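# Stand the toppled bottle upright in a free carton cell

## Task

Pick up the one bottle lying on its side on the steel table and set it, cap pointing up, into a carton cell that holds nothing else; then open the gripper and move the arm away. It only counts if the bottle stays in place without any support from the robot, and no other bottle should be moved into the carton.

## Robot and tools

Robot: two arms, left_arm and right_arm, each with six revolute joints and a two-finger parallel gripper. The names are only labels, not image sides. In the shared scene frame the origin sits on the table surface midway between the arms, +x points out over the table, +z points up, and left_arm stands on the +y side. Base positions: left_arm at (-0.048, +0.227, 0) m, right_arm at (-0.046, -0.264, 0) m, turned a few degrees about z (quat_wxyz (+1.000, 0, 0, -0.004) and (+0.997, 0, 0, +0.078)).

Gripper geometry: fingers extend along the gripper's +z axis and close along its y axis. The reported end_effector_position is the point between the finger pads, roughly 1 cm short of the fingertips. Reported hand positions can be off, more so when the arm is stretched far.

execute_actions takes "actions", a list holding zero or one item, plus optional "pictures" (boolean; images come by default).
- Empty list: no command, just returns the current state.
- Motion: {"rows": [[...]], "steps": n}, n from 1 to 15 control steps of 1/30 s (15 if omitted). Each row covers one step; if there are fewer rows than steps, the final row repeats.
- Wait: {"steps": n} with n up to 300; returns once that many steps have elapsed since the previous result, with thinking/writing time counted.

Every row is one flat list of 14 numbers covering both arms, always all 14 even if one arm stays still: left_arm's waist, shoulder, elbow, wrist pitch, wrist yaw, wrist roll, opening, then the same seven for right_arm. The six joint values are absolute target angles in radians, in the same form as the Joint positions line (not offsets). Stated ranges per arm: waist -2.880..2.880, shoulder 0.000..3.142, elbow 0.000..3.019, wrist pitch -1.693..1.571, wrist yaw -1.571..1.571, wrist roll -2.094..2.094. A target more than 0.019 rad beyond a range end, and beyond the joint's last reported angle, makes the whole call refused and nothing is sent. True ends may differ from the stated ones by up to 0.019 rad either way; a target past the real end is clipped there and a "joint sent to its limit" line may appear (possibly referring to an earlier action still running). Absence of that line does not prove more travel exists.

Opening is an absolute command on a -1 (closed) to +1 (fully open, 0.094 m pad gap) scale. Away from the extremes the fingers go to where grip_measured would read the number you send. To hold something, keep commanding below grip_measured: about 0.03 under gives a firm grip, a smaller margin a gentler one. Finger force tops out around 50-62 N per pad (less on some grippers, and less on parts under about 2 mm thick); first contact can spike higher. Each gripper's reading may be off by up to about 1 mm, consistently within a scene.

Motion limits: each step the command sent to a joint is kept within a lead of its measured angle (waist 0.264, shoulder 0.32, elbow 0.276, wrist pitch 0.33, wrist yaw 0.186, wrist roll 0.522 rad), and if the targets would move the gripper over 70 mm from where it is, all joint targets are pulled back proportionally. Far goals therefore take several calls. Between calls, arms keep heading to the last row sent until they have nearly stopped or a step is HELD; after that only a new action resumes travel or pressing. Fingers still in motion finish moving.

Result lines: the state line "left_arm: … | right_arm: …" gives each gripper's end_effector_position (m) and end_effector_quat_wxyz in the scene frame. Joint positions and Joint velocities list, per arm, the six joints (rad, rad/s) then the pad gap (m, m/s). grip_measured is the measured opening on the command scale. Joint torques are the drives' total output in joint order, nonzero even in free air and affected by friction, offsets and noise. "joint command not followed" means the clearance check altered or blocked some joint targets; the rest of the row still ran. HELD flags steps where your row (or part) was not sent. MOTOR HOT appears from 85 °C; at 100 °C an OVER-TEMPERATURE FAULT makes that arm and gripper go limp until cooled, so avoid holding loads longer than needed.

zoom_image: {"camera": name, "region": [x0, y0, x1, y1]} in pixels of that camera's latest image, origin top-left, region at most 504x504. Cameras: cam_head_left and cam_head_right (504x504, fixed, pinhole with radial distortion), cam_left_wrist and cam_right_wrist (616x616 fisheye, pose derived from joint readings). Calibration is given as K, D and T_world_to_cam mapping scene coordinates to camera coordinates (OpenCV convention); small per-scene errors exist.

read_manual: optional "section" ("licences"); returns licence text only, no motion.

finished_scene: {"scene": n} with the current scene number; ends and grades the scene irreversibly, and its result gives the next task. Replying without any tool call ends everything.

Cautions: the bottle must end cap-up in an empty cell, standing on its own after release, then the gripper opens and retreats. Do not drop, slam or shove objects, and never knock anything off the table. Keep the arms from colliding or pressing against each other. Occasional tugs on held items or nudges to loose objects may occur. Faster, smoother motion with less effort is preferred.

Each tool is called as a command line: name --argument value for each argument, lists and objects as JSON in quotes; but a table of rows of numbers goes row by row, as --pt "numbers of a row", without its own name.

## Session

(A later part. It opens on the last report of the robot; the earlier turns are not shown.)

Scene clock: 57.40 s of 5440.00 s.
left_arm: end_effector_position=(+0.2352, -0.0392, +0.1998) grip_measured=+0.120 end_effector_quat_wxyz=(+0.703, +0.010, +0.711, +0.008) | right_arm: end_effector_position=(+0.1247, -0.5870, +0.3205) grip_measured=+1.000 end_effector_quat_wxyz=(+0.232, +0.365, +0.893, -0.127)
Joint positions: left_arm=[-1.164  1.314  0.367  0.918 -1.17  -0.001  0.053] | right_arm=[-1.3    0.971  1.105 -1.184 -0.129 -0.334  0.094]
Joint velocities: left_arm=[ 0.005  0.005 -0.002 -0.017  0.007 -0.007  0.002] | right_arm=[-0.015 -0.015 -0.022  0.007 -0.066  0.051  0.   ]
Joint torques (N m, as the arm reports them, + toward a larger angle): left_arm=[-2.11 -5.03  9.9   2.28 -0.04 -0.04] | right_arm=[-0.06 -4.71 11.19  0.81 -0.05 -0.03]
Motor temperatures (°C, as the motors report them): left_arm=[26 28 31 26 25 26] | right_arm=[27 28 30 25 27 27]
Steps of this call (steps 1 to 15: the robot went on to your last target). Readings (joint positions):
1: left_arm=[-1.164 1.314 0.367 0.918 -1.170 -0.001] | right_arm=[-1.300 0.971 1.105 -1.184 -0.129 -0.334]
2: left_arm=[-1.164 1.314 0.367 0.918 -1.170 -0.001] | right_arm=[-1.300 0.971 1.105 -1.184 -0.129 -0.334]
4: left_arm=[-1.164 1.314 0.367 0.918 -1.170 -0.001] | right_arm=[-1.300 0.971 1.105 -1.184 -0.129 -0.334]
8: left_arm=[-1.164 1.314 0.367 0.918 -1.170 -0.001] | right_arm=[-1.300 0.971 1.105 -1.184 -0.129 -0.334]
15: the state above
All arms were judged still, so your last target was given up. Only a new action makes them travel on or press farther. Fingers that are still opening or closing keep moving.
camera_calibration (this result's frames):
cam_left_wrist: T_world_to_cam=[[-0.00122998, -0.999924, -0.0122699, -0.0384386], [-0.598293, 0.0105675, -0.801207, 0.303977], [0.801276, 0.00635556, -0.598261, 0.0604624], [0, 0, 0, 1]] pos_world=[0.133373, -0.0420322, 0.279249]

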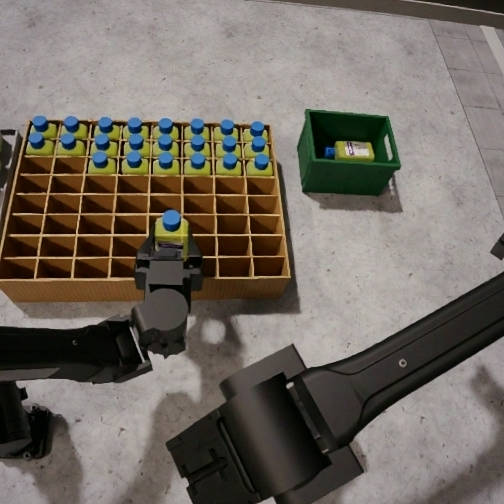

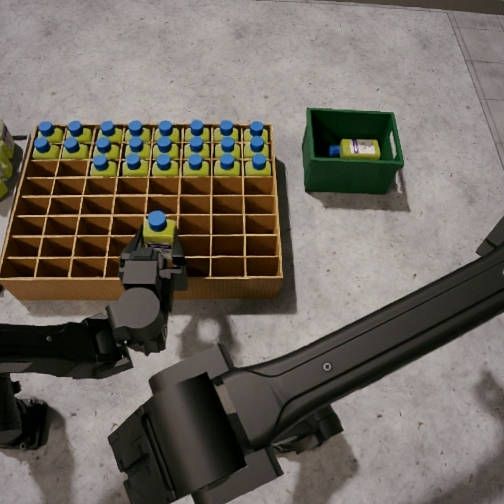

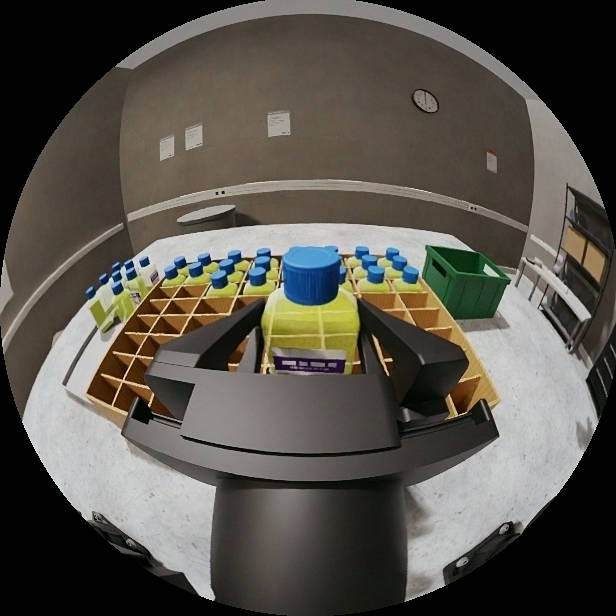

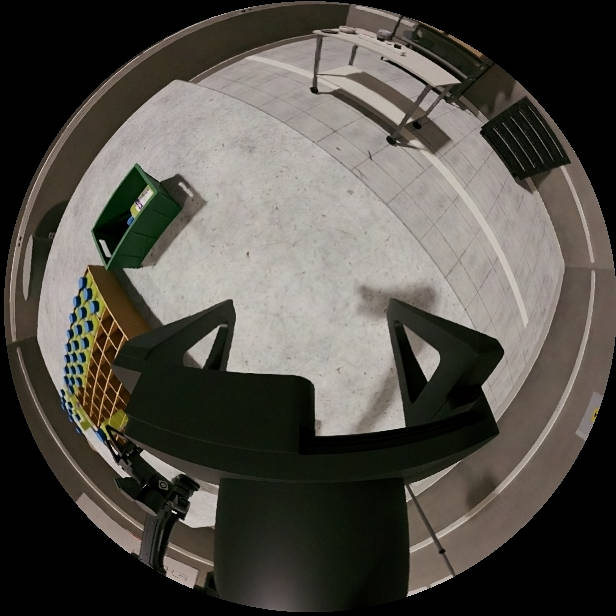

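execute_actions --actions '[{"rows":[[-1.19,1.4,0.33,1.11,-1.235,-0.012,-0.2,-1.3,0.971,1.105,-1.184,-0.129,-0.334,1]]}]' --pictures false

execute_actions --actions '[{"steps":10}]'

Scene clock: 61.20 s of 5440.00 s.
left_arm: end_effector_position=(+0.2264, -0.0237, +0.1742) grip_measured=+0.120 end_effector_quat_wxyz=(+0.706, -0.013, +0.708, +0.017) | right_arm: end_effector_position=(+0.1247, -0.5870, +0.3205) grip_measured=+1.000 end_effector_quat_wxyz=(+0.232, +0.365, +0.893, -0.127)
Joint positions: left_arm=[-1.181  1.413  0.316  1.088 -1.232 -0.001  0.053] | right_arm=[-1.3    0.971  1.105 -1.184 -0.129 -0.334  0.094]
Joint velocities: left_arm=[ 0.015  0.005 -0.007 -0.007 -0.11   0.007  0.   ] | right_arm=[ 0.005 -0.015  0.007 -0.022 -0.022 -0.037  0.   ]
Joint torques (N m, as the arm reports them, + toward a larger angle): left_arm=[-3.   -5.49  7.77  2.22 -0.15 -0.04] | right_arm=[-0.52 -4.24 11.28  0.79 -0.07  0.01]
Motor temperatures (°C, as the motors report them): left_arm=[26 28 31 26 25 26] | right_arm=[27 28 30 25 27 27]
Steps of this call (steps 1 to 90: nothing new was sent; then 0.30 s passed at rest; steps 91 to 105: all 15 steps of this action). Readings (joint positions):
91: left_arm=[-1.167 1.324 0.362 0.956 -1.198 -0.001] | right_arm=[-1.300 0.971 1.105 -1.184 -0.129 -0.334]
92: left_arm=[-1.170 1.342 0.353 1.014 -1.220 -0.001] | right_arm=[-1.300 0.971 1.105 -1.184 -0.129 -0.334]
94: left_arm=[-1.176 1.380 0.334 1.066 -1.230 -0.001] | right_arm=[-1.300 0.971 1.105 -1.184 -0.129 -0.334]
98: left_arm=[-1.181 1.413 0.316 1.085 -1.232 -0.001] | right_arm=[-1.300 0.971 1.105 -1.184 -0.129 -0.334]
105: the state above

Scene clock: 61.53 s of 5440.00 s.
left_arm: end_effector_position=(+0.2264, -0.0237, +0.1742) grip_measured=+0.120 end_effector_quat_wxyz=(+0.706, -0.013, +0.708, +0.017) | right_arm: end_effector_position=(+0.1247, -0.5870, +0.3205) grip_measured=+1.000 end_effector_quat_wxyz=(+0.232, +0.365, +0.893, -0.127)
Joint positions: left_arm=[-1.181  1.413  0.316  1.088 -1.232 -0.001  0.053] | right_arm=[-1.3    0.971  1.105 -1.184 -0.129 -0.334  0.094]
Joint velocities: left_arm=[ 0.005  0.005 -0.002  0.002 -0.066  0.007 -0.   ] | right_arm=[-0.015 -0.005  0.007 -0.012 -0.051 -0.11   0.   ]
Joint torques (N m, as the arm reports them, + toward a larger angle): left_arm=[-3.01 -5.11  7.52  2.22 -0.16 -0.04] | right_arm=[-0.56 -4.43 11.34  0.66 -0.07 -0.06]
Motor temperatures (°C, as the motors report them): left_arm=[26 28 31 26 25 26] | right_arm=[27 28 30 25 27 27]
Steps of this call (steps 1 to 10: the robot went on to your last target). Readings (joint positions):
1: left_arm=[-1.181 1.413 0.316 1.088 -1.232 -0.001] | right_arm=[-1.300 0.971 1.105 -1.184 -0.129 -0.334]
2: left_arm=[-1.181 1.413 0.316 1.088 -1.232 -0.001] | right_arm=[-1.300 0.971 1.105 -1.184 -0.129 -0.334]
4: left_arm=[-1.181 1.413 0.316 1.088 -1.232 -0.001] | right_arm=[-1.300 0.971 1.105 -1.184 -0.129 -0.334]
8: left_arm=[-1.181 1.413 0.316 1.088 -1.232 -0.001] | right_arm=[-1.300 0.971 1.105 -1.184 -0.129 -0.334]
10: the state above
camera_calibration (this result's frames):
cam_left_wrist: T_world_to_cam=[[0.043404, -0.999034, 0.00687105, -0.0366964], [-0.59056, -0.0312035, -0.806391, 0.276221], [0.805826, 0.0309428, -0.591343, 0.0504037], [0, 0, 0, 1]] pos_world=[0.124101, -0.0296015, 0.2528]

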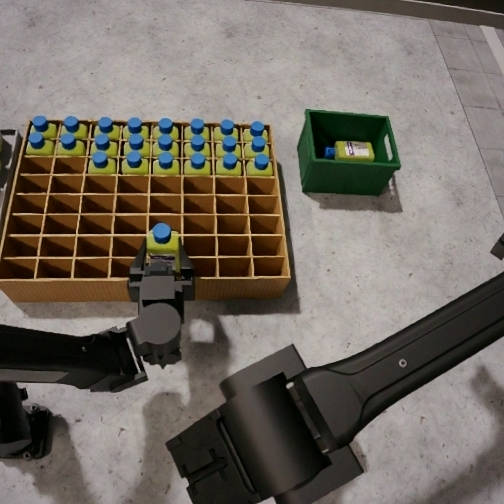

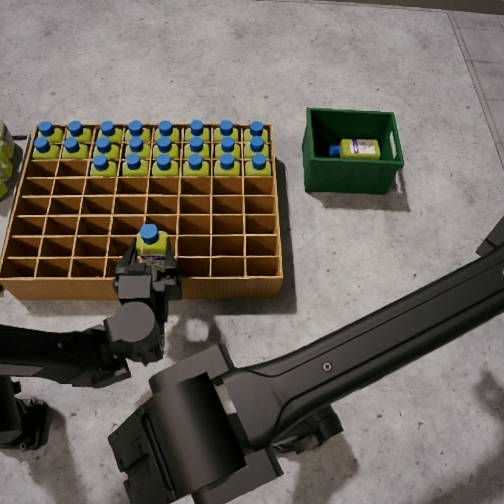

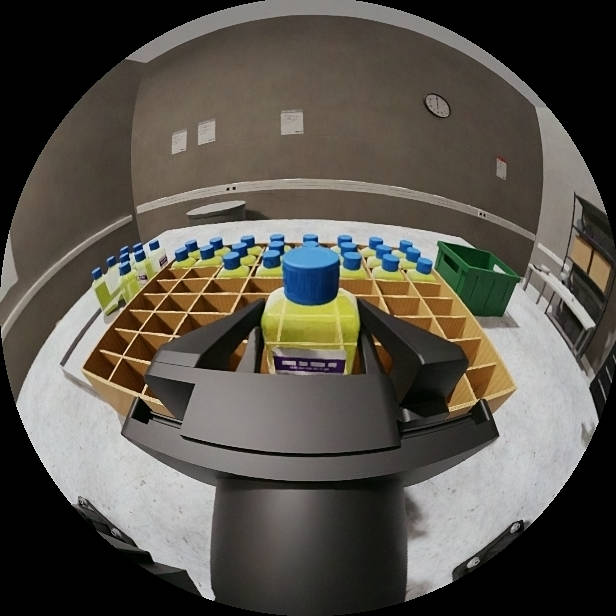

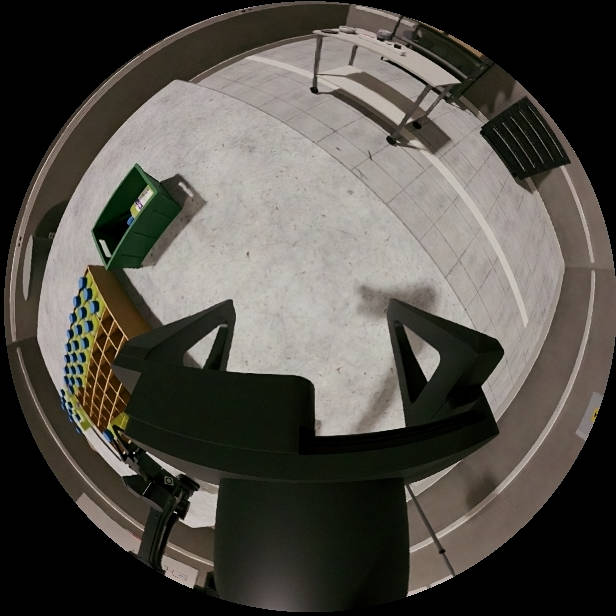

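execute_actions --actions '[{"rows":[[-1.19,1.45,0.325,1.16,-1.235,-0.012,-0.2,-1.3,0.971,1.105,-1.184,-0.129,-0.334,1],[-1.19,1.45,0.325,1.16,-1.235,-0.012,-0.2,-1.3,0.971,1.105,-1.184,-0.129,-0.334,1],[-1.19,1.45,0.325,1.16,-1.235,-0.012,-0.2,-1.3,0.971,1.105,-1.184,-0.129,-0.334,1],[-1.19,1.45,0.325,1.16,-1.235,-0.012,-0.2,-1.3,0.971,1.105,-1.184,-0.129,-0.334,1],[-1.19,1.5,0.325,1.21,-1.235,-0.012,-0.2,-1.3,0.971,1.105,-1.184,-0.129,-0.334,1],[-1.19,1.5,0.325,1.21,-1.235,-0.012,-0.2,-1.3,0.971,1.105,-1.184,-0.129,-0.334,1],[-1.19,1.5,0.325,1.21,-1.235,-0.012,-0.2,-1.3,0.971,1.105,-1.184,-0.129,-0.334,1],[-1.19,1.5,0.325,1.21,-1.235,-0.012,-0.2,-1.3,0.971,1.105,-1.184,-0.129,-0.334,1],[-1.19,1.55,0.325,1.26,-1.235,-0.012,-0.2,-1.3,0.971,1.105,-1.184,-0.129,-0.334,1]]}]'

Scene clock: 65.70 s of 5440.00 s.
left_arm: end_effector_position=(+0.2283, -0.0273, +0.1716) grip_measured=+0.120 end_effector_quat_wxyz=(+0.718, -0.045, +0.695, -0.007) | right_arm: end_effector_position=(+0.1247, -0.5870, +0.3205) grip_measured=+1.000 end_effector_quat_wxyz=(+0.232, +0.365, +0.893, -0.127)
Joint positions: left_arm=[-1.182  1.505  0.324  1.275 -1.243  0.015  0.053] | right_arm=[-1.3    0.971  1.105 -1.184 -0.129 -0.334  0.094]
Joint velocities: left_arm=[-0.005  0.005  0.012  0.027 -0.051  0.007 -0.   ] | right_arm=[-0.015 -0.005 -0.002  0.007  0.022 -0.022  0.   ]
Joint torques (N m, as the arm reports them, + toward a larger angle): left_arm=[-3.03 -1.37  5.55  0.89  0.34 -0.16] | right_arm=[ 0.17 -3.74 11.33  0.79 -0.06 -0.04]
Motor temperatures (°C, as the motors report them): left_arm=[26 28 31 26 25 26] | right_arm=[27 28 30 25 27 27]
Steps of this call (steps 1 to 15: the robot went on to your last target; steps 16 to 90: nothing new was sent; then 0.67 s passed at rest; steps 91 to 105: all 15 steps of this action). Readings (joint positions):
91: left_arm=[-1.181 1.417 0.316 1.100 -1.233 -0.001] | right_arm=[-1.300 0.971 1.105 -1.184 -0.129 -0.334]
92: left_arm=[-1.181 1.425 0.316 1.116 -1.233 -0.001] | right_arm=[-1.300 0.971 1.105 -1.184 -0.129 -0.334]
94: left_arm=[-1.182 1.438 0.316 1.138 -1.235 -0.001] | right_arm=[-1.300 0.971 1.105 -1.184 -0.129 -0.334]
98: left_arm=[-1.182 1.469 0.318 1.202 -1.239 0.003] | right_arm=[-1.300 0.971 1.105 -1.184 -0.129 -0.334]
105: the state above
camera_calibration (this result's frames):
cam_left_wrist: T_world_to_cam=[[0.0517908, -0.994854, 0.0870848, -0.0558989], [-0.559755, -0.101135, -0.822464, 0.269003], [0.827038, -0.00615006, -0.562112, 0.0365883], [0, 0, 0, 1]] pos_world=[0.123211, -0.0281807, 0.24668]

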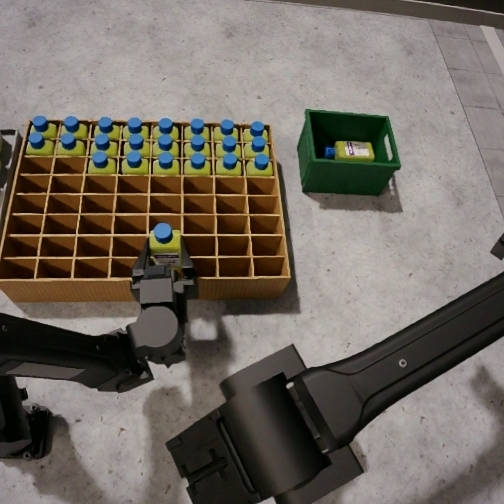

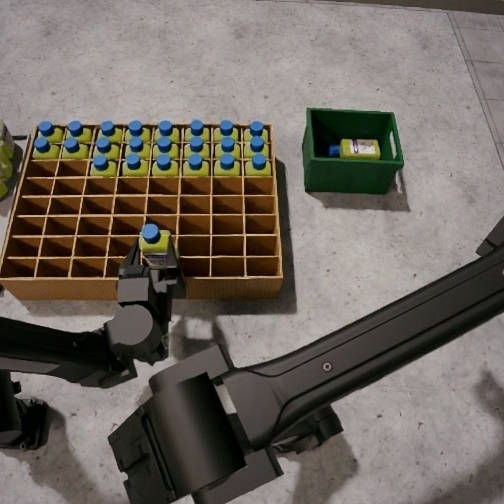

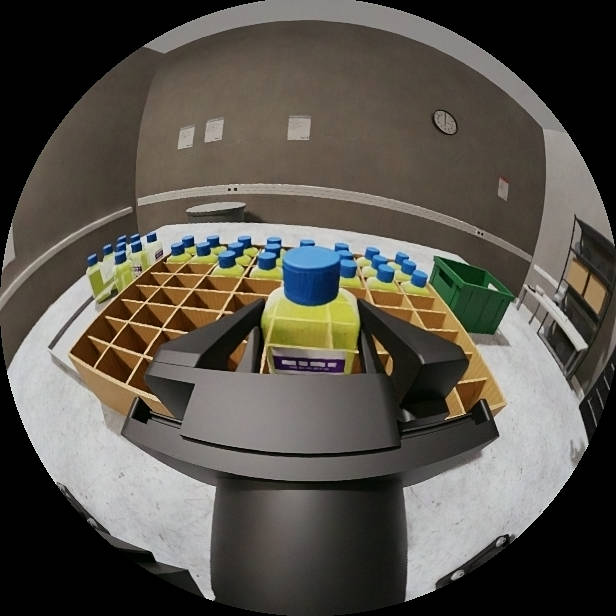

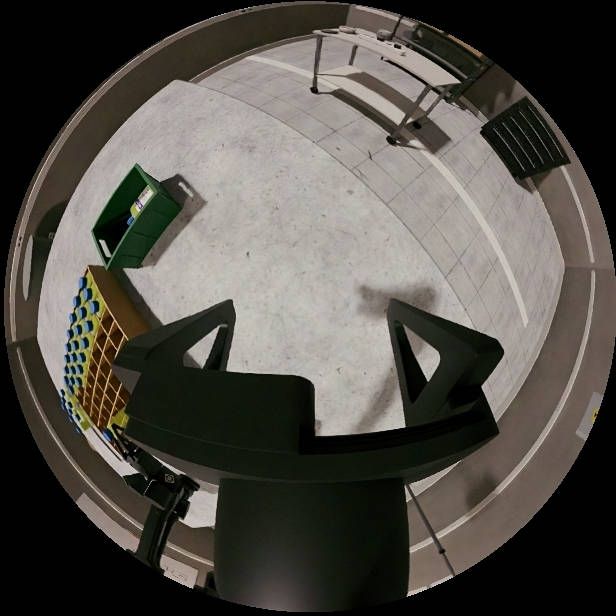

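execute_actions --actions '[{"rows":[[-1.19,1.39,0.325,1.09,-1.205,-0.012,-0.2,-0.45,1.3,0.5,0.8,-1.55,0,1]]}]' --pictures false

execute_actions --actions '[{"steps":60}]'

Scene clock: 68.63 s of 5440.00 s.
left_arm: end_effector_position=(+0.2260, -0.0273, +0.1821) grip_measured=+0.120 end_effector_quat_wxyz=(+0.709, -0.012, +0.705, +0.001) | right_arm: end_effector_position=(+0.2862, -0.4215, +0.1030) grip_measured=+1.000 end_effector_quat_wxyz=(+0.285, +0.224, +0.906, +0.220)
Joint positions: left_arm=[-1.183  1.39   0.318  1.091 -1.209  0.001  0.053] | right_arm=[-0.888  1.232  0.648 -0.629 -0.659 -0.124  0.094]
Joint velocities: left_arm=[ 0.005  0.005  0.002 -0.002  0.022  0.037 -0.   ] | right_arm=[ 1.353  0.396 -1.175  1.668 -1.267  0.344  0.   ]
Joint torques (N m, as the arm reports them, + toward a larger angle): left_arm=[-2.88 -4.06  7.36  1.39  0.18 -0.07] | right_arm=[ 0.97 -6.25 10.22  0.52 -0.37  0.  ]
Motor temperatures (°C, as the motors report them): left_arm=[26 28 30 26 25 26] | right_arm=[27 28 30 25 27 27]
Steps of this call (steps 1 to 15: the robot went on to your last target; steps 16 to 73: nothing new was sent; steps 74 to 88: all 15 steps of this action). Readings (joint positions):
74: left_arm=[-1.182 1.490 0.324 1.241 -1.231 0.017] | right_arm=[-1.296 0.975 1.096 -1.166 -0.152 -0.319]
75: left_arm=[-1.182 1.459 0.324 1.187 -1.217 0.015] | right_arm=[-1.282 0.980 1.080 -1.134 -0.180 -0.302]
77: left_arm=[-1.183 1.409 0.321 1.124 -1.211 0.010] | right_arm=[-1.241 1.008 1.036 -1.074 -0.237 -0.271]
81: left_arm=[-1.183 1.388 0.319 1.098 -1.210 0.004] | right_arm=[-1.137 1.099 0.922 -0.939 -0.365 -0.214]
88: the state above

Scene clock: 70.63 s of 5440.00 s.
left_arm: end_effector_position=(+0.2260, -0.0273, +0.1821) grip_measured=+0.120 end_effector_quat_wxyz=(+0.709, -0.013, +0.705, +0.001) | right_arm: end_effector_position=(+0.3165, -0.1970, +0.2321) grip_measured=+1.000 end_effector_quat_wxyz=(+0.568, -0.405, +0.580, +0.420)
Joint positions: left_arm=[-1.183  1.39   0.318  1.091 -1.209  0.001  0.053] | right_arm=[-0.456  1.302  0.484  0.781 -1.547 -0.009  0.094]
Joint velocities: left_arm=[-0.005 -0.015  0.007  0.017 -0.022  0.007 -0.   ] | right_arm=[ 0.005 -0.005  0.012 -0.002  0.051  0.051  0.   ]
Joint torques (N m, as the arm reports them, + toward a larger angle): left_arm=[-2.98 -4.09  7.31  1.39  0.16 -0.06] | right_arm=[ 0.14 -6.39  9.75  1.49 -0.08  0.03]
Motor temperatures (°C, as the motors report them): left_arm=[26 28 30 26 25 26] | right_arm=[27 28 30 25 27 27]
Steps of this call (steps 1 to 45: the robot went on to your last target; steps 46 to 60: nothing new was sent). Readings (joint positions):
1: left_arm=[-1.183 1.390 0.318 1.091 -1.209 0.001] | right_arm=[-0.838 1.246 0.608 -0.566 -0.721 -0.110]
2: left_arm=[-1.183 1.390 0.318 1.091 -1.209 0.001] | right_arm=[-0.781 1.259 0.572 -0.497 -0.789 -0.096]
4: left_arm=[-1.183 1.390 0.318 1.091 -1.209 0.001] | right_arm=[-0.647 1.282 0.520 -0.348 -0.935 -0.072]
8: left_arm=[-1.183 1.390 0.318 1.091 -1.209 0.001] | right_arm=[-0.483 1.304 0.481 0.041 -1.226 -0.030]
60: the state above
All arms were judged still, so your last target was given up. Only a new action makes them travel on or press farther. Fingers that are still opening or closing keep moving.
camera_calibration (this result's frames):
cam_left_wrist: T_world_to_cam=[[0.019207, -0.999365, 0.030003, -0.0390746], [-0.583285, -0.0355729, -0.811488, 0.281418], [0.81204, -0.00191404, -0.583598, 0.0518389], [0, 0, 0, 1]] pos_world=[0.122802, -0.0289398, 0.259793]
cam_right_wrist: T_world_to_cam=[[0.948698, -0.314294, -0.0345199, -0.356279], [-0.211053, -0.548176, -0.809296, 0.14912], [0.235434, 0.775062, -0.586386, 0.334521], [0, 0, 0, 1]] pos_world=[0.290715, -0.289507, 0.304542]

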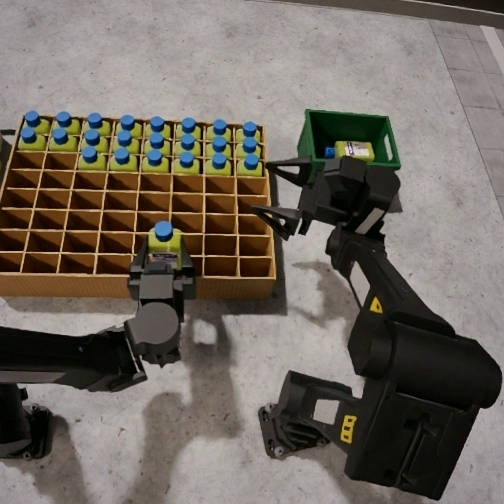

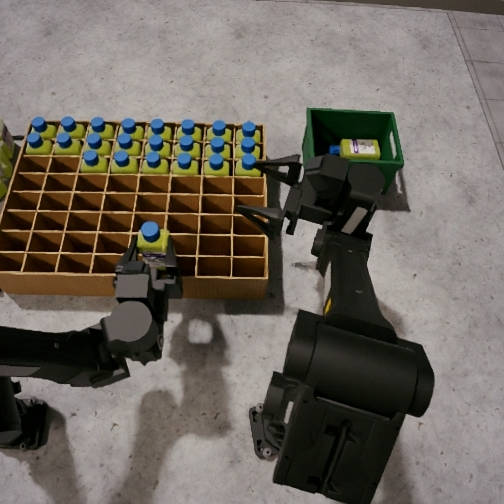

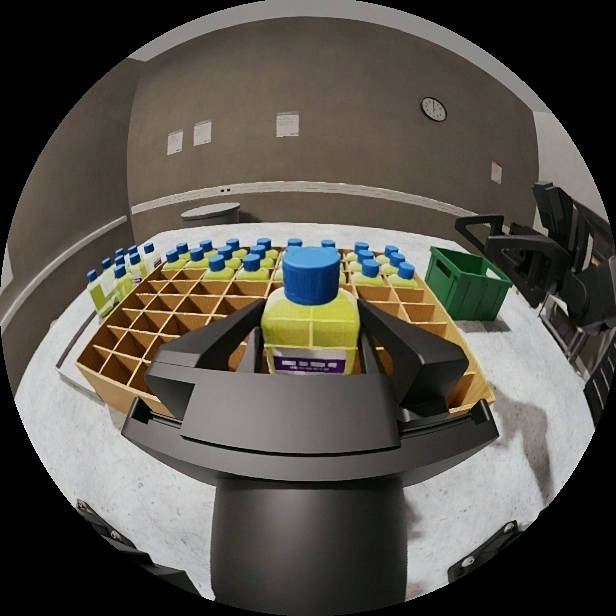

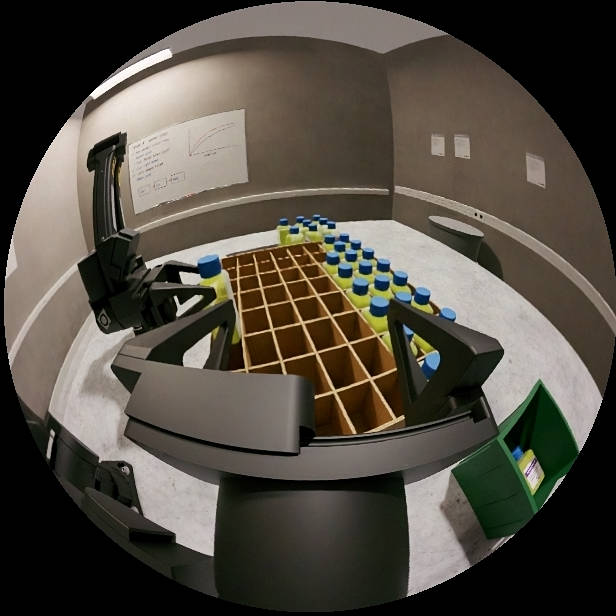

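execute_actions --actions '[{"rows":[[-1.23,1.45,0.43,1.07,-1.248,-0.005,-0.2,-0.45,1.15,0.38,0.8,-1.55,0,-1]]}]' --pictures false

execute_actions --actions '[{"steps":20}]'

zoom_image --camera "cam_right_wrist" --region '[140,230,340,400]'

Scene clock: 74.00 s of 5440.00 s.
left_arm: end_effector_position=(+0.2249, -0.0624, +0.1825) grip_measured=+0.120 end_effector_quat_wxyz=(+0.708, -0.008, +0.706, +0.001) | right_arm: end_effector_position=(+0.2702, -0.1827, +0.2394) grip_measured=-0.998 end_effector_quat_wxyz=(+0.579, -0.421, +0.568, +0.406)
Joint positions: left_arm=[-1.227  1.46   0.401  1.071 -1.246  0.     0.053] | right_arm=[-0.456  1.138  0.372  0.786 -1.55  -0.008  0.   ]
Joint velocities: left_arm=[-0.015 -0.005 -0.007  0.002 -0.081 -0.022 -0.   ] | right_arm=[ 0.015  0.005 -0.007 -0.017  0.037  0.037 -0.   ]
Joint torques (N m, as the arm reports them, + toward a larger angle): left_arm=[-2.83 -5.96  9.39  1.52 -0.1   0.  ] | right_arm=[ 0.78 -3.37  9.09  1.44  0.12  0.06]
Motor temperatures (°C, as the motors report them): left_arm=[26 28 30 26 25 26] | right_arm=[27 28 30 25 27 27]
Steps of this call (steps 1 to 86: nothing new was sent; steps 87 to 101: all 15 steps of this action). Readings (joint positions):
87: left_arm=[-1.186 1.396 0.325 1.088 -1.231 0.000] | right_arm=[-0.456 1.291 0.473 0.781 -1.543 -0.008]
88: left_arm=[-1.193 1.408 0.339 1.082 -1.245 0.000] | right_arm=[-0.456 1.264 0.448 0.781 -1.543 -0.008]
90: left_arm=[-1.210 1.440 0.372 1.075 -1.246 0.000] | right_arm=[-0.456 1.194 0.394 0.781 -1.548 -0.008]
94: left_arm=[-1.226 1.460 0.401 1.071 -1.246 0.000] | right_arm=[-0.456 1.138 0.372 0.785 -1.550 -0.008]
101: the state above

Scene clock: 74.67 s of 5440.00 s.
left_arm: end_effector_position=(+0.2249, -0.0624, +0.1825) grip_measured=+0.120 end_effector_quat_wxyz=(+0.708, -0.008, +0.706, +0.001) | right_arm: end_effector_position=(+0.2702, -0.1827, +0.2394) grip_measured=-0.998 end_effector_quat_wxyz=(+0.579, -0.421, +0.568, +0.406)
Joint positions: left_arm=[-1.227  1.46   0.401  1.071 -1.246  0.     0.053] | right_arm=[-0.456  1.138  0.372  0.786 -1.55  -0.008  0.   ]
Joint velocities: left_arm=[ 0.005 -0.015 -0.017 -0.017  0.007  0.007  0.001] | right_arm=[-0.005 -0.005  0.017 -0.007  0.095  0.007 -0.001]
Joint torques (N m, as the arm reports them, + toward a larger angle): left_arm=[-2.67 -6.18  9.57  1.41 -0.1   0.01] | right_arm=[ 0.69 -2.65  9.55  1.47  0.1   0.1 ]
Motor temperatures (°C, as the motors report them): left_arm=[26 28 30 26 25 26] | right_arm=[27 28 30 25 27 27]
Steps of this call (steps 1 to 15: the robot went on to your last target; steps 16 to 20: nothing new was sent). Readings (joint positions):
1: left_arm=[-1.227 1.460 0.401 1.071 -1.246 0.000] | right_arm=[-0.456 1.138 0.372 0.786 -1.550 -0.008]
2: left_arm=[-1.227 1.460 0.401 1.071 -1.246 0.000] | right_arm=[-0.456 1.138 0.372 0.786 -1.550 -0.008]
4: left_arm=[-1.227 1.460 0.401 1.071 -1.246 0.000] | right_arm=[-0.456 1.138 0.372 0.786 -1.550 -0.008]
8: left_arm=[-1.227 1.460 0.401 1.071 -1.246 0.000] | right_arm=[-0.456 1.138 0.372 0.786 -1.550 -0.008]
20: the state above
All arms were judged still, so your last target was given up. Only a new action makes them travel on or press farther. Fingers that are still opening or closing keep moving.
camera_calibration (this result's frames):
cam_left_wrist: T_world_to_cam=[[0.0120418, -0.999654, 0.0233868, -0.0713554], [-0.586089, -0.0260059, -0.809829, 0.280785], [0.810157, -0.00395496, -0.5862, 0.0537229], [0, 0, 0, 1]] pos_world=[0.1219, -0.0638162, 0.260549]
cam_right_wrist: T_world_to_cam=[[0.95015, -0.311151, 0.0200135, -0.320434], [-0.166926, -0.56185, -0.810223, 0.138972], [0.263346, 0.766492, -0.585781, 0.329358], [0, 0, 0, 1]] pos_world=[0.240923, -0.274072, 0.311943]

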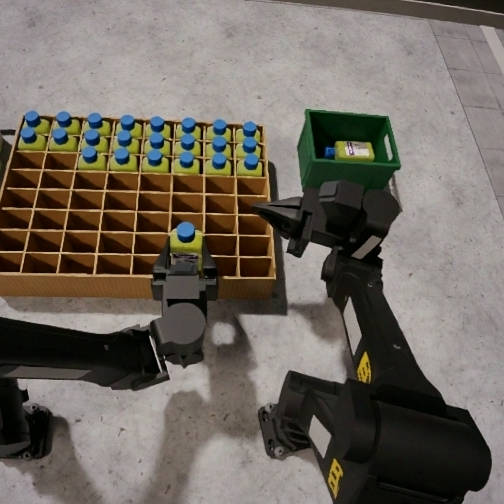

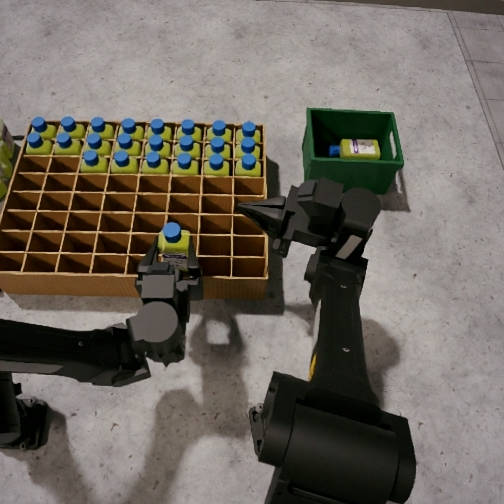

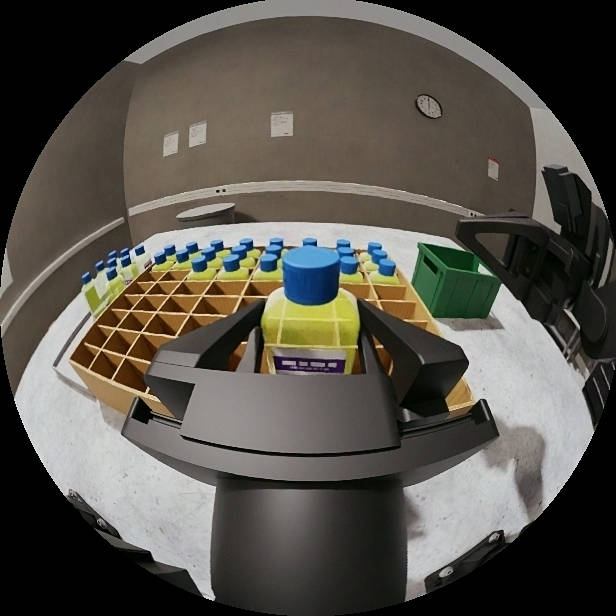

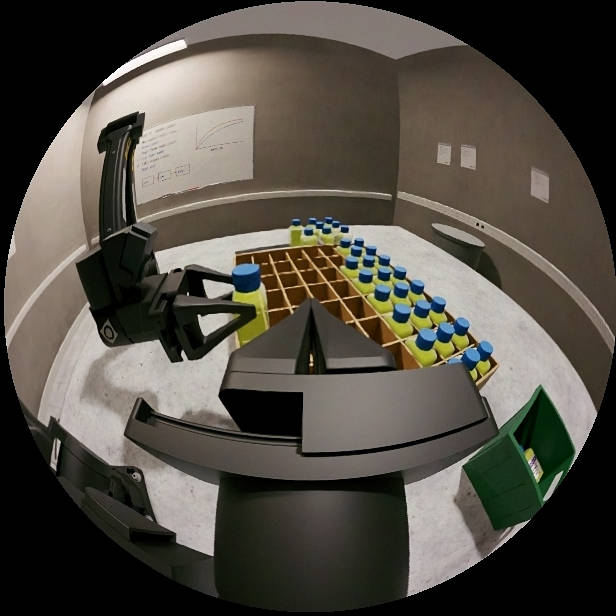

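Region (140, 230, 340, 400) of cam_right_wrist's 616x616 image, scaled by 2.520, with more detail than that image has; it fills the top 428 rows of this view, and the rest is white.

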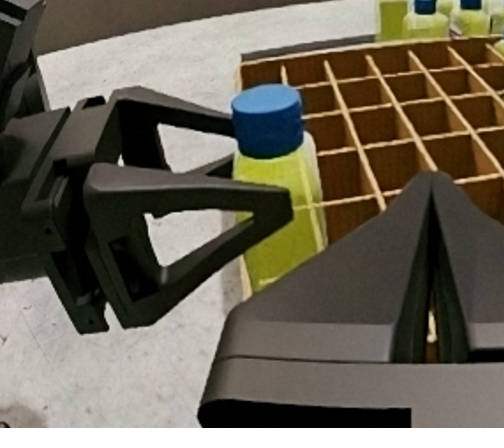

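execute_actions --actions '[{"rows":[[-1.19,1.46,0.42,1.07,-1.217,-0.005,-0.2,-0.45,1.15,0.38,0.8,-1.3,0,-1]],"steps":10}]' --pictures false

execute_actions --actions '[{"rows":[[-1.19,1.55,0.4,1.18,-1.217,-0.005,-0.2,-0.45,1.15,0.38,0.8,-1.3,0,-1]]}]'

zoom_image --camera "cam_right_wrist" --region '[100,230,300,430]'

Scene clock: 76.80 s of 5440.00 s.
left_arm: end_effector_position=(+0.2338, -0.0582, +0.1823) grip_measured=+0.120 end_effector_quat_wxyz=(+0.708, -0.010, +0.706, +0.003) | right_arm: end_effector_position=(+0.3079, -0.2003, +0.2395) grip_measured=-0.998 end_effector_quat_wxyz=(+0.625, -0.347, +0.614, +0.333)
Joint positions: left_arm=[-1.196  1.461  0.401  1.071 -1.221  0.     0.053] | right_arm=[-0.455  1.139  0.371  0.786 -1.304 -0.008  0.   ]
Joint velocities: left_arm=[-0.024 -0.005 -0.002 -0.002  0.022 -0.022 -0.001] | right_arm=[-0.015 -0.005 -0.002 -0.012  0.007 -0.081 -0.   ]
Joint torques (N m, as the arm reports them, + toward a larger angle): left_arm=[-2.03 -5.1   8.53  1.41  0.14  0.  ] | right_arm=[-0.1  -3.4   9.7   1.28  0.24  0.06]
Motor temperatures (°C, as the motors report them): left_arm=[26 28 30 26 25 26] | right_arm=[27 28 29 25 27 27]
Steps of this call (steps 1 to 54: nothing new was sent; steps 55 to 64: all 10 steps of this action). Readings (joint positions):
55: left_arm=[-1.224 1.460 0.401 1.071 -1.234 0.000] | right_arm=[-0.455 1.138 0.371 0.786 -1.459 -0.008]
56: left_arm=[-1.219 1.461 0.401 1.071 -1.225 0.000] | right_arm=[-0.455 1.139 0.371 0.786 -1.368 -0.008]
58: left_arm=[-1.207 1.461 0.401 1.071 -1.221 0.000] | right_arm=[-0.455 1.139 0.371 0.786 -1.312 -0.008]
62: left_arm=[-1.196 1.461 0.401 1.071 -1.221 0.000] | right_arm=[-0.455 1.139 0.371 0.786 -1.304 -0.008]
64: the state above

Scene clock: 77.30 s of 5440.00 s.
left_arm: end_effector_position=(+0.2355, -0.0620, +0.1726) grip_measured=+0.120 end_effector_quat_wxyz=(+0.713, -0.020, +0.701, -0.008) | right_arm: end_effector_position=(+0.3080, -0.2003, +0.2395) grip_measured=-0.998 end_effector_quat_wxyz=(+0.626, -0.347, +0.614, +0.333)
Joint positions: left_arm=[-1.195  1.532  0.404  1.175 -1.22   0.006  0.053] | right_arm=[-0.455  1.139  0.371  0.786 -1.304 -0.008  0.   ]
Joint velocities: left_arm=[ 0.005  0.005 -0.002  0.012 -0.037 -0.066 -0.   ] | right_arm=[-0.005  0.005 -0.007  0.002  0.022  0.051 -0.001]
Joint torques (N m, as the arm reports them, + toward a larger angle): left_arm=[-1.82 -4.17  5.82  1.57  0.14 -0.03] | right_arm=[ 0.21 -3.1   9.65  1.35  0.22  0.03]
Motor temperatures (°C, as the motors report them): left_arm=[26 28 30 26 25 26] | right_arm=[27 28 29 25 27 27]
Steps of this call (steps 1 to 15: all 15 steps of this action). Readings (joint positions):
1: left_arm=[-1.196 1.470 0.400 1.091 -1.221 0.000] | right_arm=[-0.455 1.139 0.371 0.786 -1.304 -0.008]
2: left_arm=[-1.196 1.488 0.400 1.122 -1.221 0.000] | right_arm=[-0.455 1.139 0.371 0.786 -1.304 -0.008]
4: left_arm=[-1.196 1.527 0.400 1.159 -1.223 0.005] | right_arm=[-0.455 1.139 0.371 0.786 -1.304 -0.008]
8: left_arm=[-1.195 1.532 0.404 1.175 -1.220 0.006] | right_arm=[-0.455 1.139 0.371 0.786 -1.304 -0.008]
15: the state above
camera_calibration (this result's frames):
cam_left_wrist: T_world_to_cam=[[0.0173163, -0.99848, 0.0523277, -0.0769425], [-0.575077, -0.0527585, -0.816396, 0.275908], [0.817916, -0.0159555, -0.575116, 0.0348095], [0, 0, 0, 1]] pos_world=[0.131529, -0.0617137, 0.249296]
cam_right_wrist: T_world_to_cam=[[0.846164, -0.532623, 0.0178672, -0.373645], [-0.297916, -0.500557, -0.812828, 0.188665], [0.441874, 0.682462, -0.58223, 0.260339], [0, 0, 0, 1]] pos_world=[0.257334, -0.282246, 0.311605]

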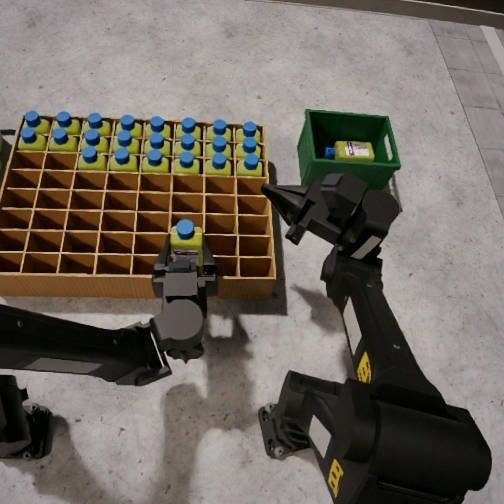

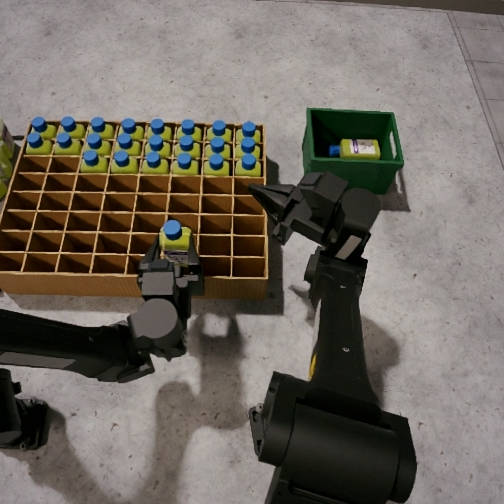

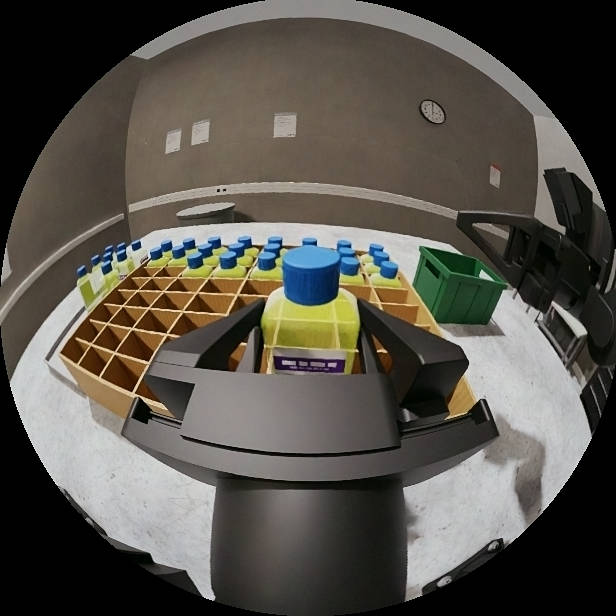

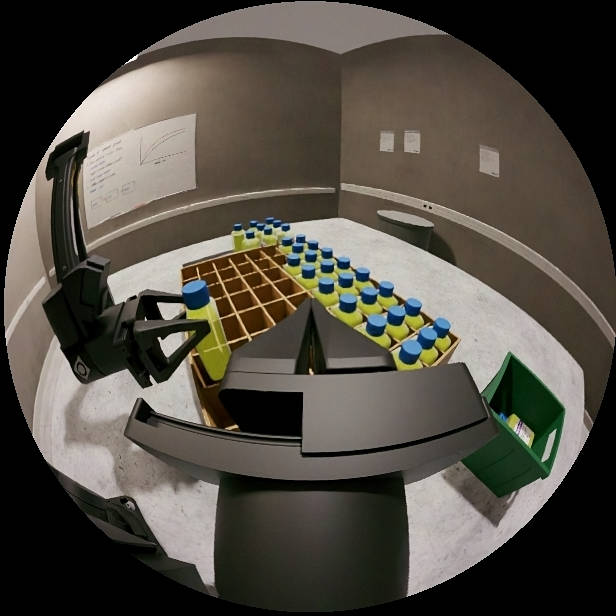

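Region (100, 230, 300, 430) of cam_right_wrist's 616x616 image, scaled by 2.520, with more detail than that image has.

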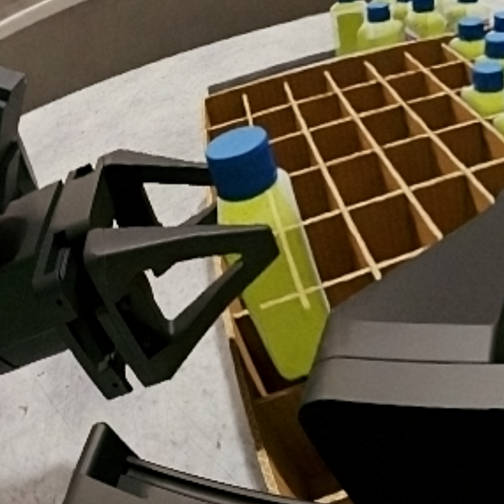

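execute_actions --actions '[{"rows":[[-1.19,1.45,0.4,1.07,-1.217,-0.005,-0.2,-0.45,1.15,0.38,0.8,-1.2,0,-1],[-1.19,1.45,0.4,1.07,-1.217,-0.005,-0.2,-0.45,1.15,0.38,0.8,-1.2,0,-1],[-1.19,1.45,0.4,1.07,-1.217,-0.005,-0.2,-0.45,1.15,0.38,0.8,-1.2,0,-1],[-1.19,1.45,0.4,1.07,-1.217,-0.005,-0.2,-0.45,1.15,0.38,0.8,-1.2,0,-1],[-1.235,1.45,0.395,1.07,-1.265,-0.005,-0.2,-0.45,1.15,0.38,0.8,-1.2,0,-1]]}]' --pictures false

execute_actions --actions '[{"rows":[[-1.235,1.54,0.385,1.17,-1.265,-0.005,-0.2,-0.45,1.15,0.38,0.8,-1.2,0,-1]]}]'

zoom_image --camera "cam_right_wrist" --region '[100,230,300,430]'

Scene clock: 81.50 s of 5440.00 s.
left_arm: end_effector_position=(+0.2226, -0.0562, +0.1801) grip_measured=+0.120 end_effector_quat_wxyz=(+0.707, -0.008, +0.707, +0.009) | right_arm: end_effector_position=(+0.3220, -0.2100, +0.2397) grip_measured=-0.998 end_effector_quat_wxyz=(+0.642, -0.316, +0.630, +0.303)
Joint positions: left_arm=[-1.229  1.456  0.387  1.072 -1.261  0.005  0.053] | right_arm=[-0.454  1.139  0.371  0.786 -1.204 -0.007  0.   ]
Joint velocities: left_arm=[ 0.015  0.005  0.017  0.002  0.007  0.081 -0.   ] | right_arm=[-0.005  0.005 -0.002 -0.012 -0.037 -0.066  0.   ]
Joint torques (N m, as the arm reports them, + toward a larger angle): left_arm=[-2.83 -5.51  7.34  1.34 -0.2  -0.03] | right_arm=[-0.09 -3.58  9.79  1.4   0.22  0.05]
Motor temperatures (°C, as the motors report them): left_arm=[26 28 30 26 25 26] | right_arm=[27 28 29 25 27 27]
Steps of this call (steps 1 to 15: the robot went on to your last target; steps 16 to 90: nothing new was sent; then 0.70 s passed at rest; steps 91 to 105: all 15 steps of this action). Readings (joint positions):
91: left_arm=[-1.195 1.523 0.404 1.156 -1.218 0.006] | right_arm=[-0.454 1.139 0.371 0.786 -1.254 -0.008]
92: left_arm=[-1.195 1.506 0.404 1.124 -1.215 0.006] | right_arm=[-0.454 1.139 0.371 0.786 -1.222 -0.007]
94: left_arm=[-1.195 1.474 0.397 1.090 -1.215 0.006] | right_arm=[-0.454 1.139 0.371 0.786 -1.207 -0.007]
98: left_arm=[-1.217 1.456 0.389 1.076 -1.261 0.005] | right_arm=[-0.454 1.139 0.371 0.786 -1.204 -0.007]
105: the state above

Scene clock: 82.00 s of 5440.00 s.
left_arm: end_effector_position=(+0.2227, -0.0578, +0.1544) grip_measured=+0.120 end_effector_quat_wxyz=(+0.704, +0.001, +0.710, +0.017) | right_arm: end_effector_position=(+0.3220, -0.2100, +0.2397) grip_measured=-0.998 end_effector_quat_wxyz=(+0.642, -0.316, +0.630, +0.303)
Joint positions: left_arm=[-1.23   1.555  0.381  1.148 -1.26   0.001  0.053] | right_arm=[-0.454  1.139  0.371  0.786 -1.204 -0.007  0.   ]
Joint velocities: left_arm=[-0.015 -0.015  0.012 -0.002 -0.022  0.066  0.   ] | right_arm=[ 0.015 -0.015  0.012  0.007 -0.037 -0.037 -0.   ]
Joint torques (N m, as the arm reports them, + toward a larger angle): left_arm=[-2.64 -6.8   6.21  2.21 -0.24  0.  ] | right_arm=[ 0.32 -3.37  9.68  1.28  0.19  0.04]
Motor temperatures (°C, as the motors report them): left_arm=[26 28 30 26 25 26] | right_arm=[27 28 29 25 27 27]
Steps of this call (steps 1 to 15: all 15 steps of this action). Readings (joint positions):
1: left_arm=[-1.229 1.464 0.387 1.090 -1.262 0.005] | right_arm=[-0.454 1.139 0.371 0.786 -1.204 -0.007]
2: left_arm=[-1.229 1.481 0.387 1.118 -1.262 0.005] | right_arm=[-0.454 1.139 0.371 0.786 -1.204 -0.007]
4: left_arm=[-1.229 1.520 0.385 1.140 -1.262 0.005] | right_arm=[-0.454 1.139 0.371 0.786 -1.204 -0.007]
8: left_arm=[-1.230 1.555 0.381 1.145 -1.260 0.001] | right_arm=[-0.454 1.139 0.371 0.786 -1.204 -0.007]
15: the state above
camera_calibration (this result's frames):
cam_left_wrist: T_world_to_cam=[[0.0227836, -0.999657, -0.0129279, -0.062858], [-0.595761, -0.00319155, -0.803156, 0.259334], [0.802839, 0.0260007, -0.595629, 0.0437792], [0, 0, 0, 1]] pos_world=[0.120785, -0.063147, 0.233549]
cam_right_wrist: T_world_to_cam=[[0.789276, -0.613815, 0.0165705, -0.389069], [-0.346045, -0.466932, -0.813774, 0.210931], [0.507244, 0.636558, -0.580945, 0.22985], [0, 0, 0, 1]] pos_world=[0.263485, -0.286639, 0.311628]

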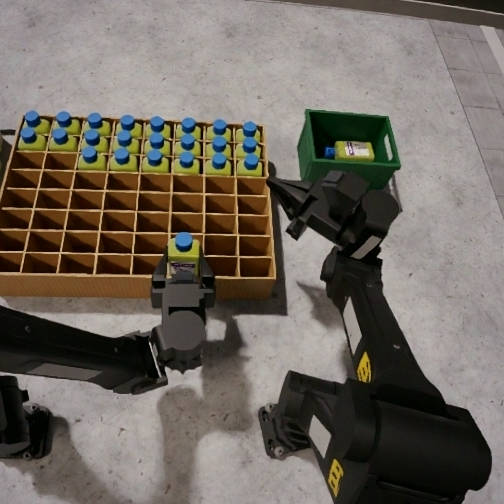

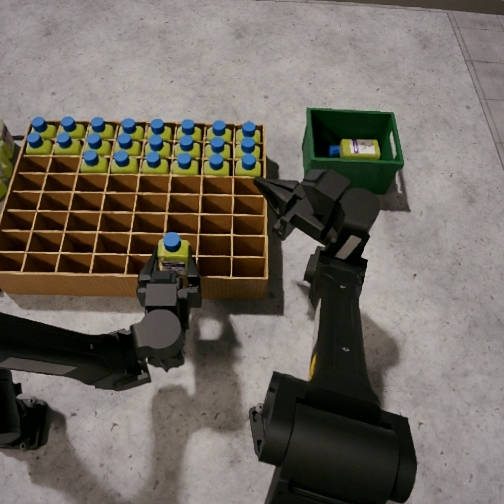

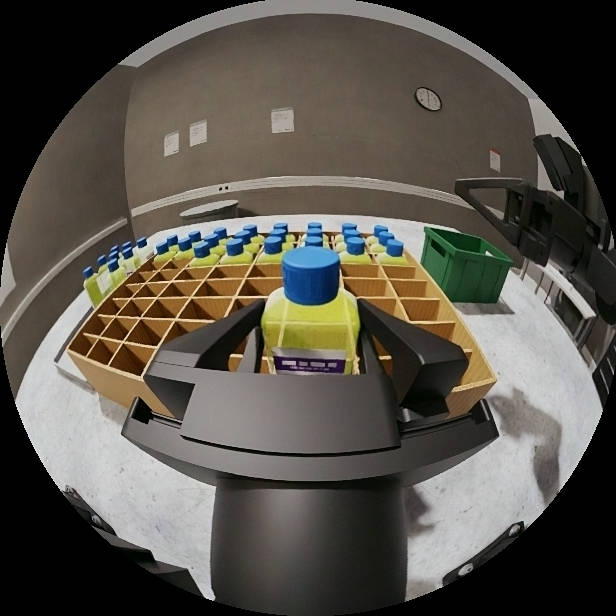

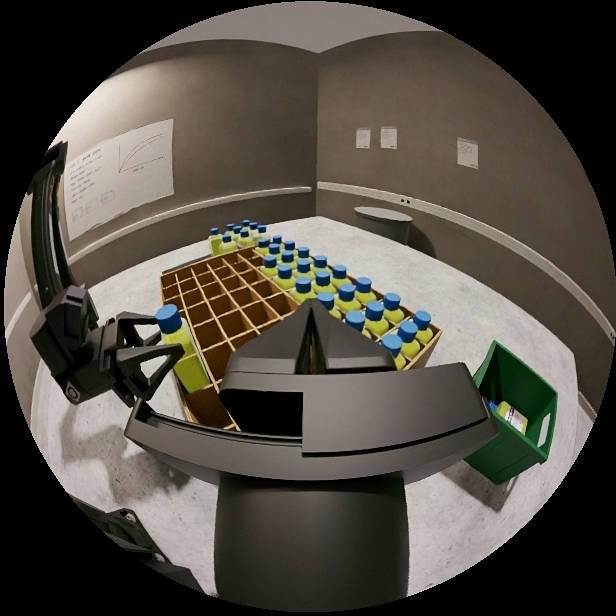

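Region (100, 230, 300, 430) of cam_right_wrist's 616x616 image, scaled by 2.520, with more detail than that image has.

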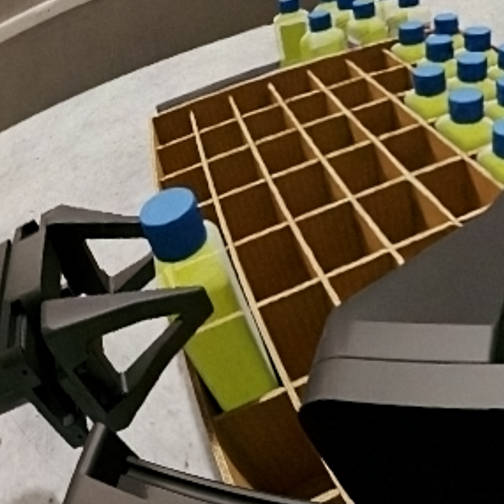

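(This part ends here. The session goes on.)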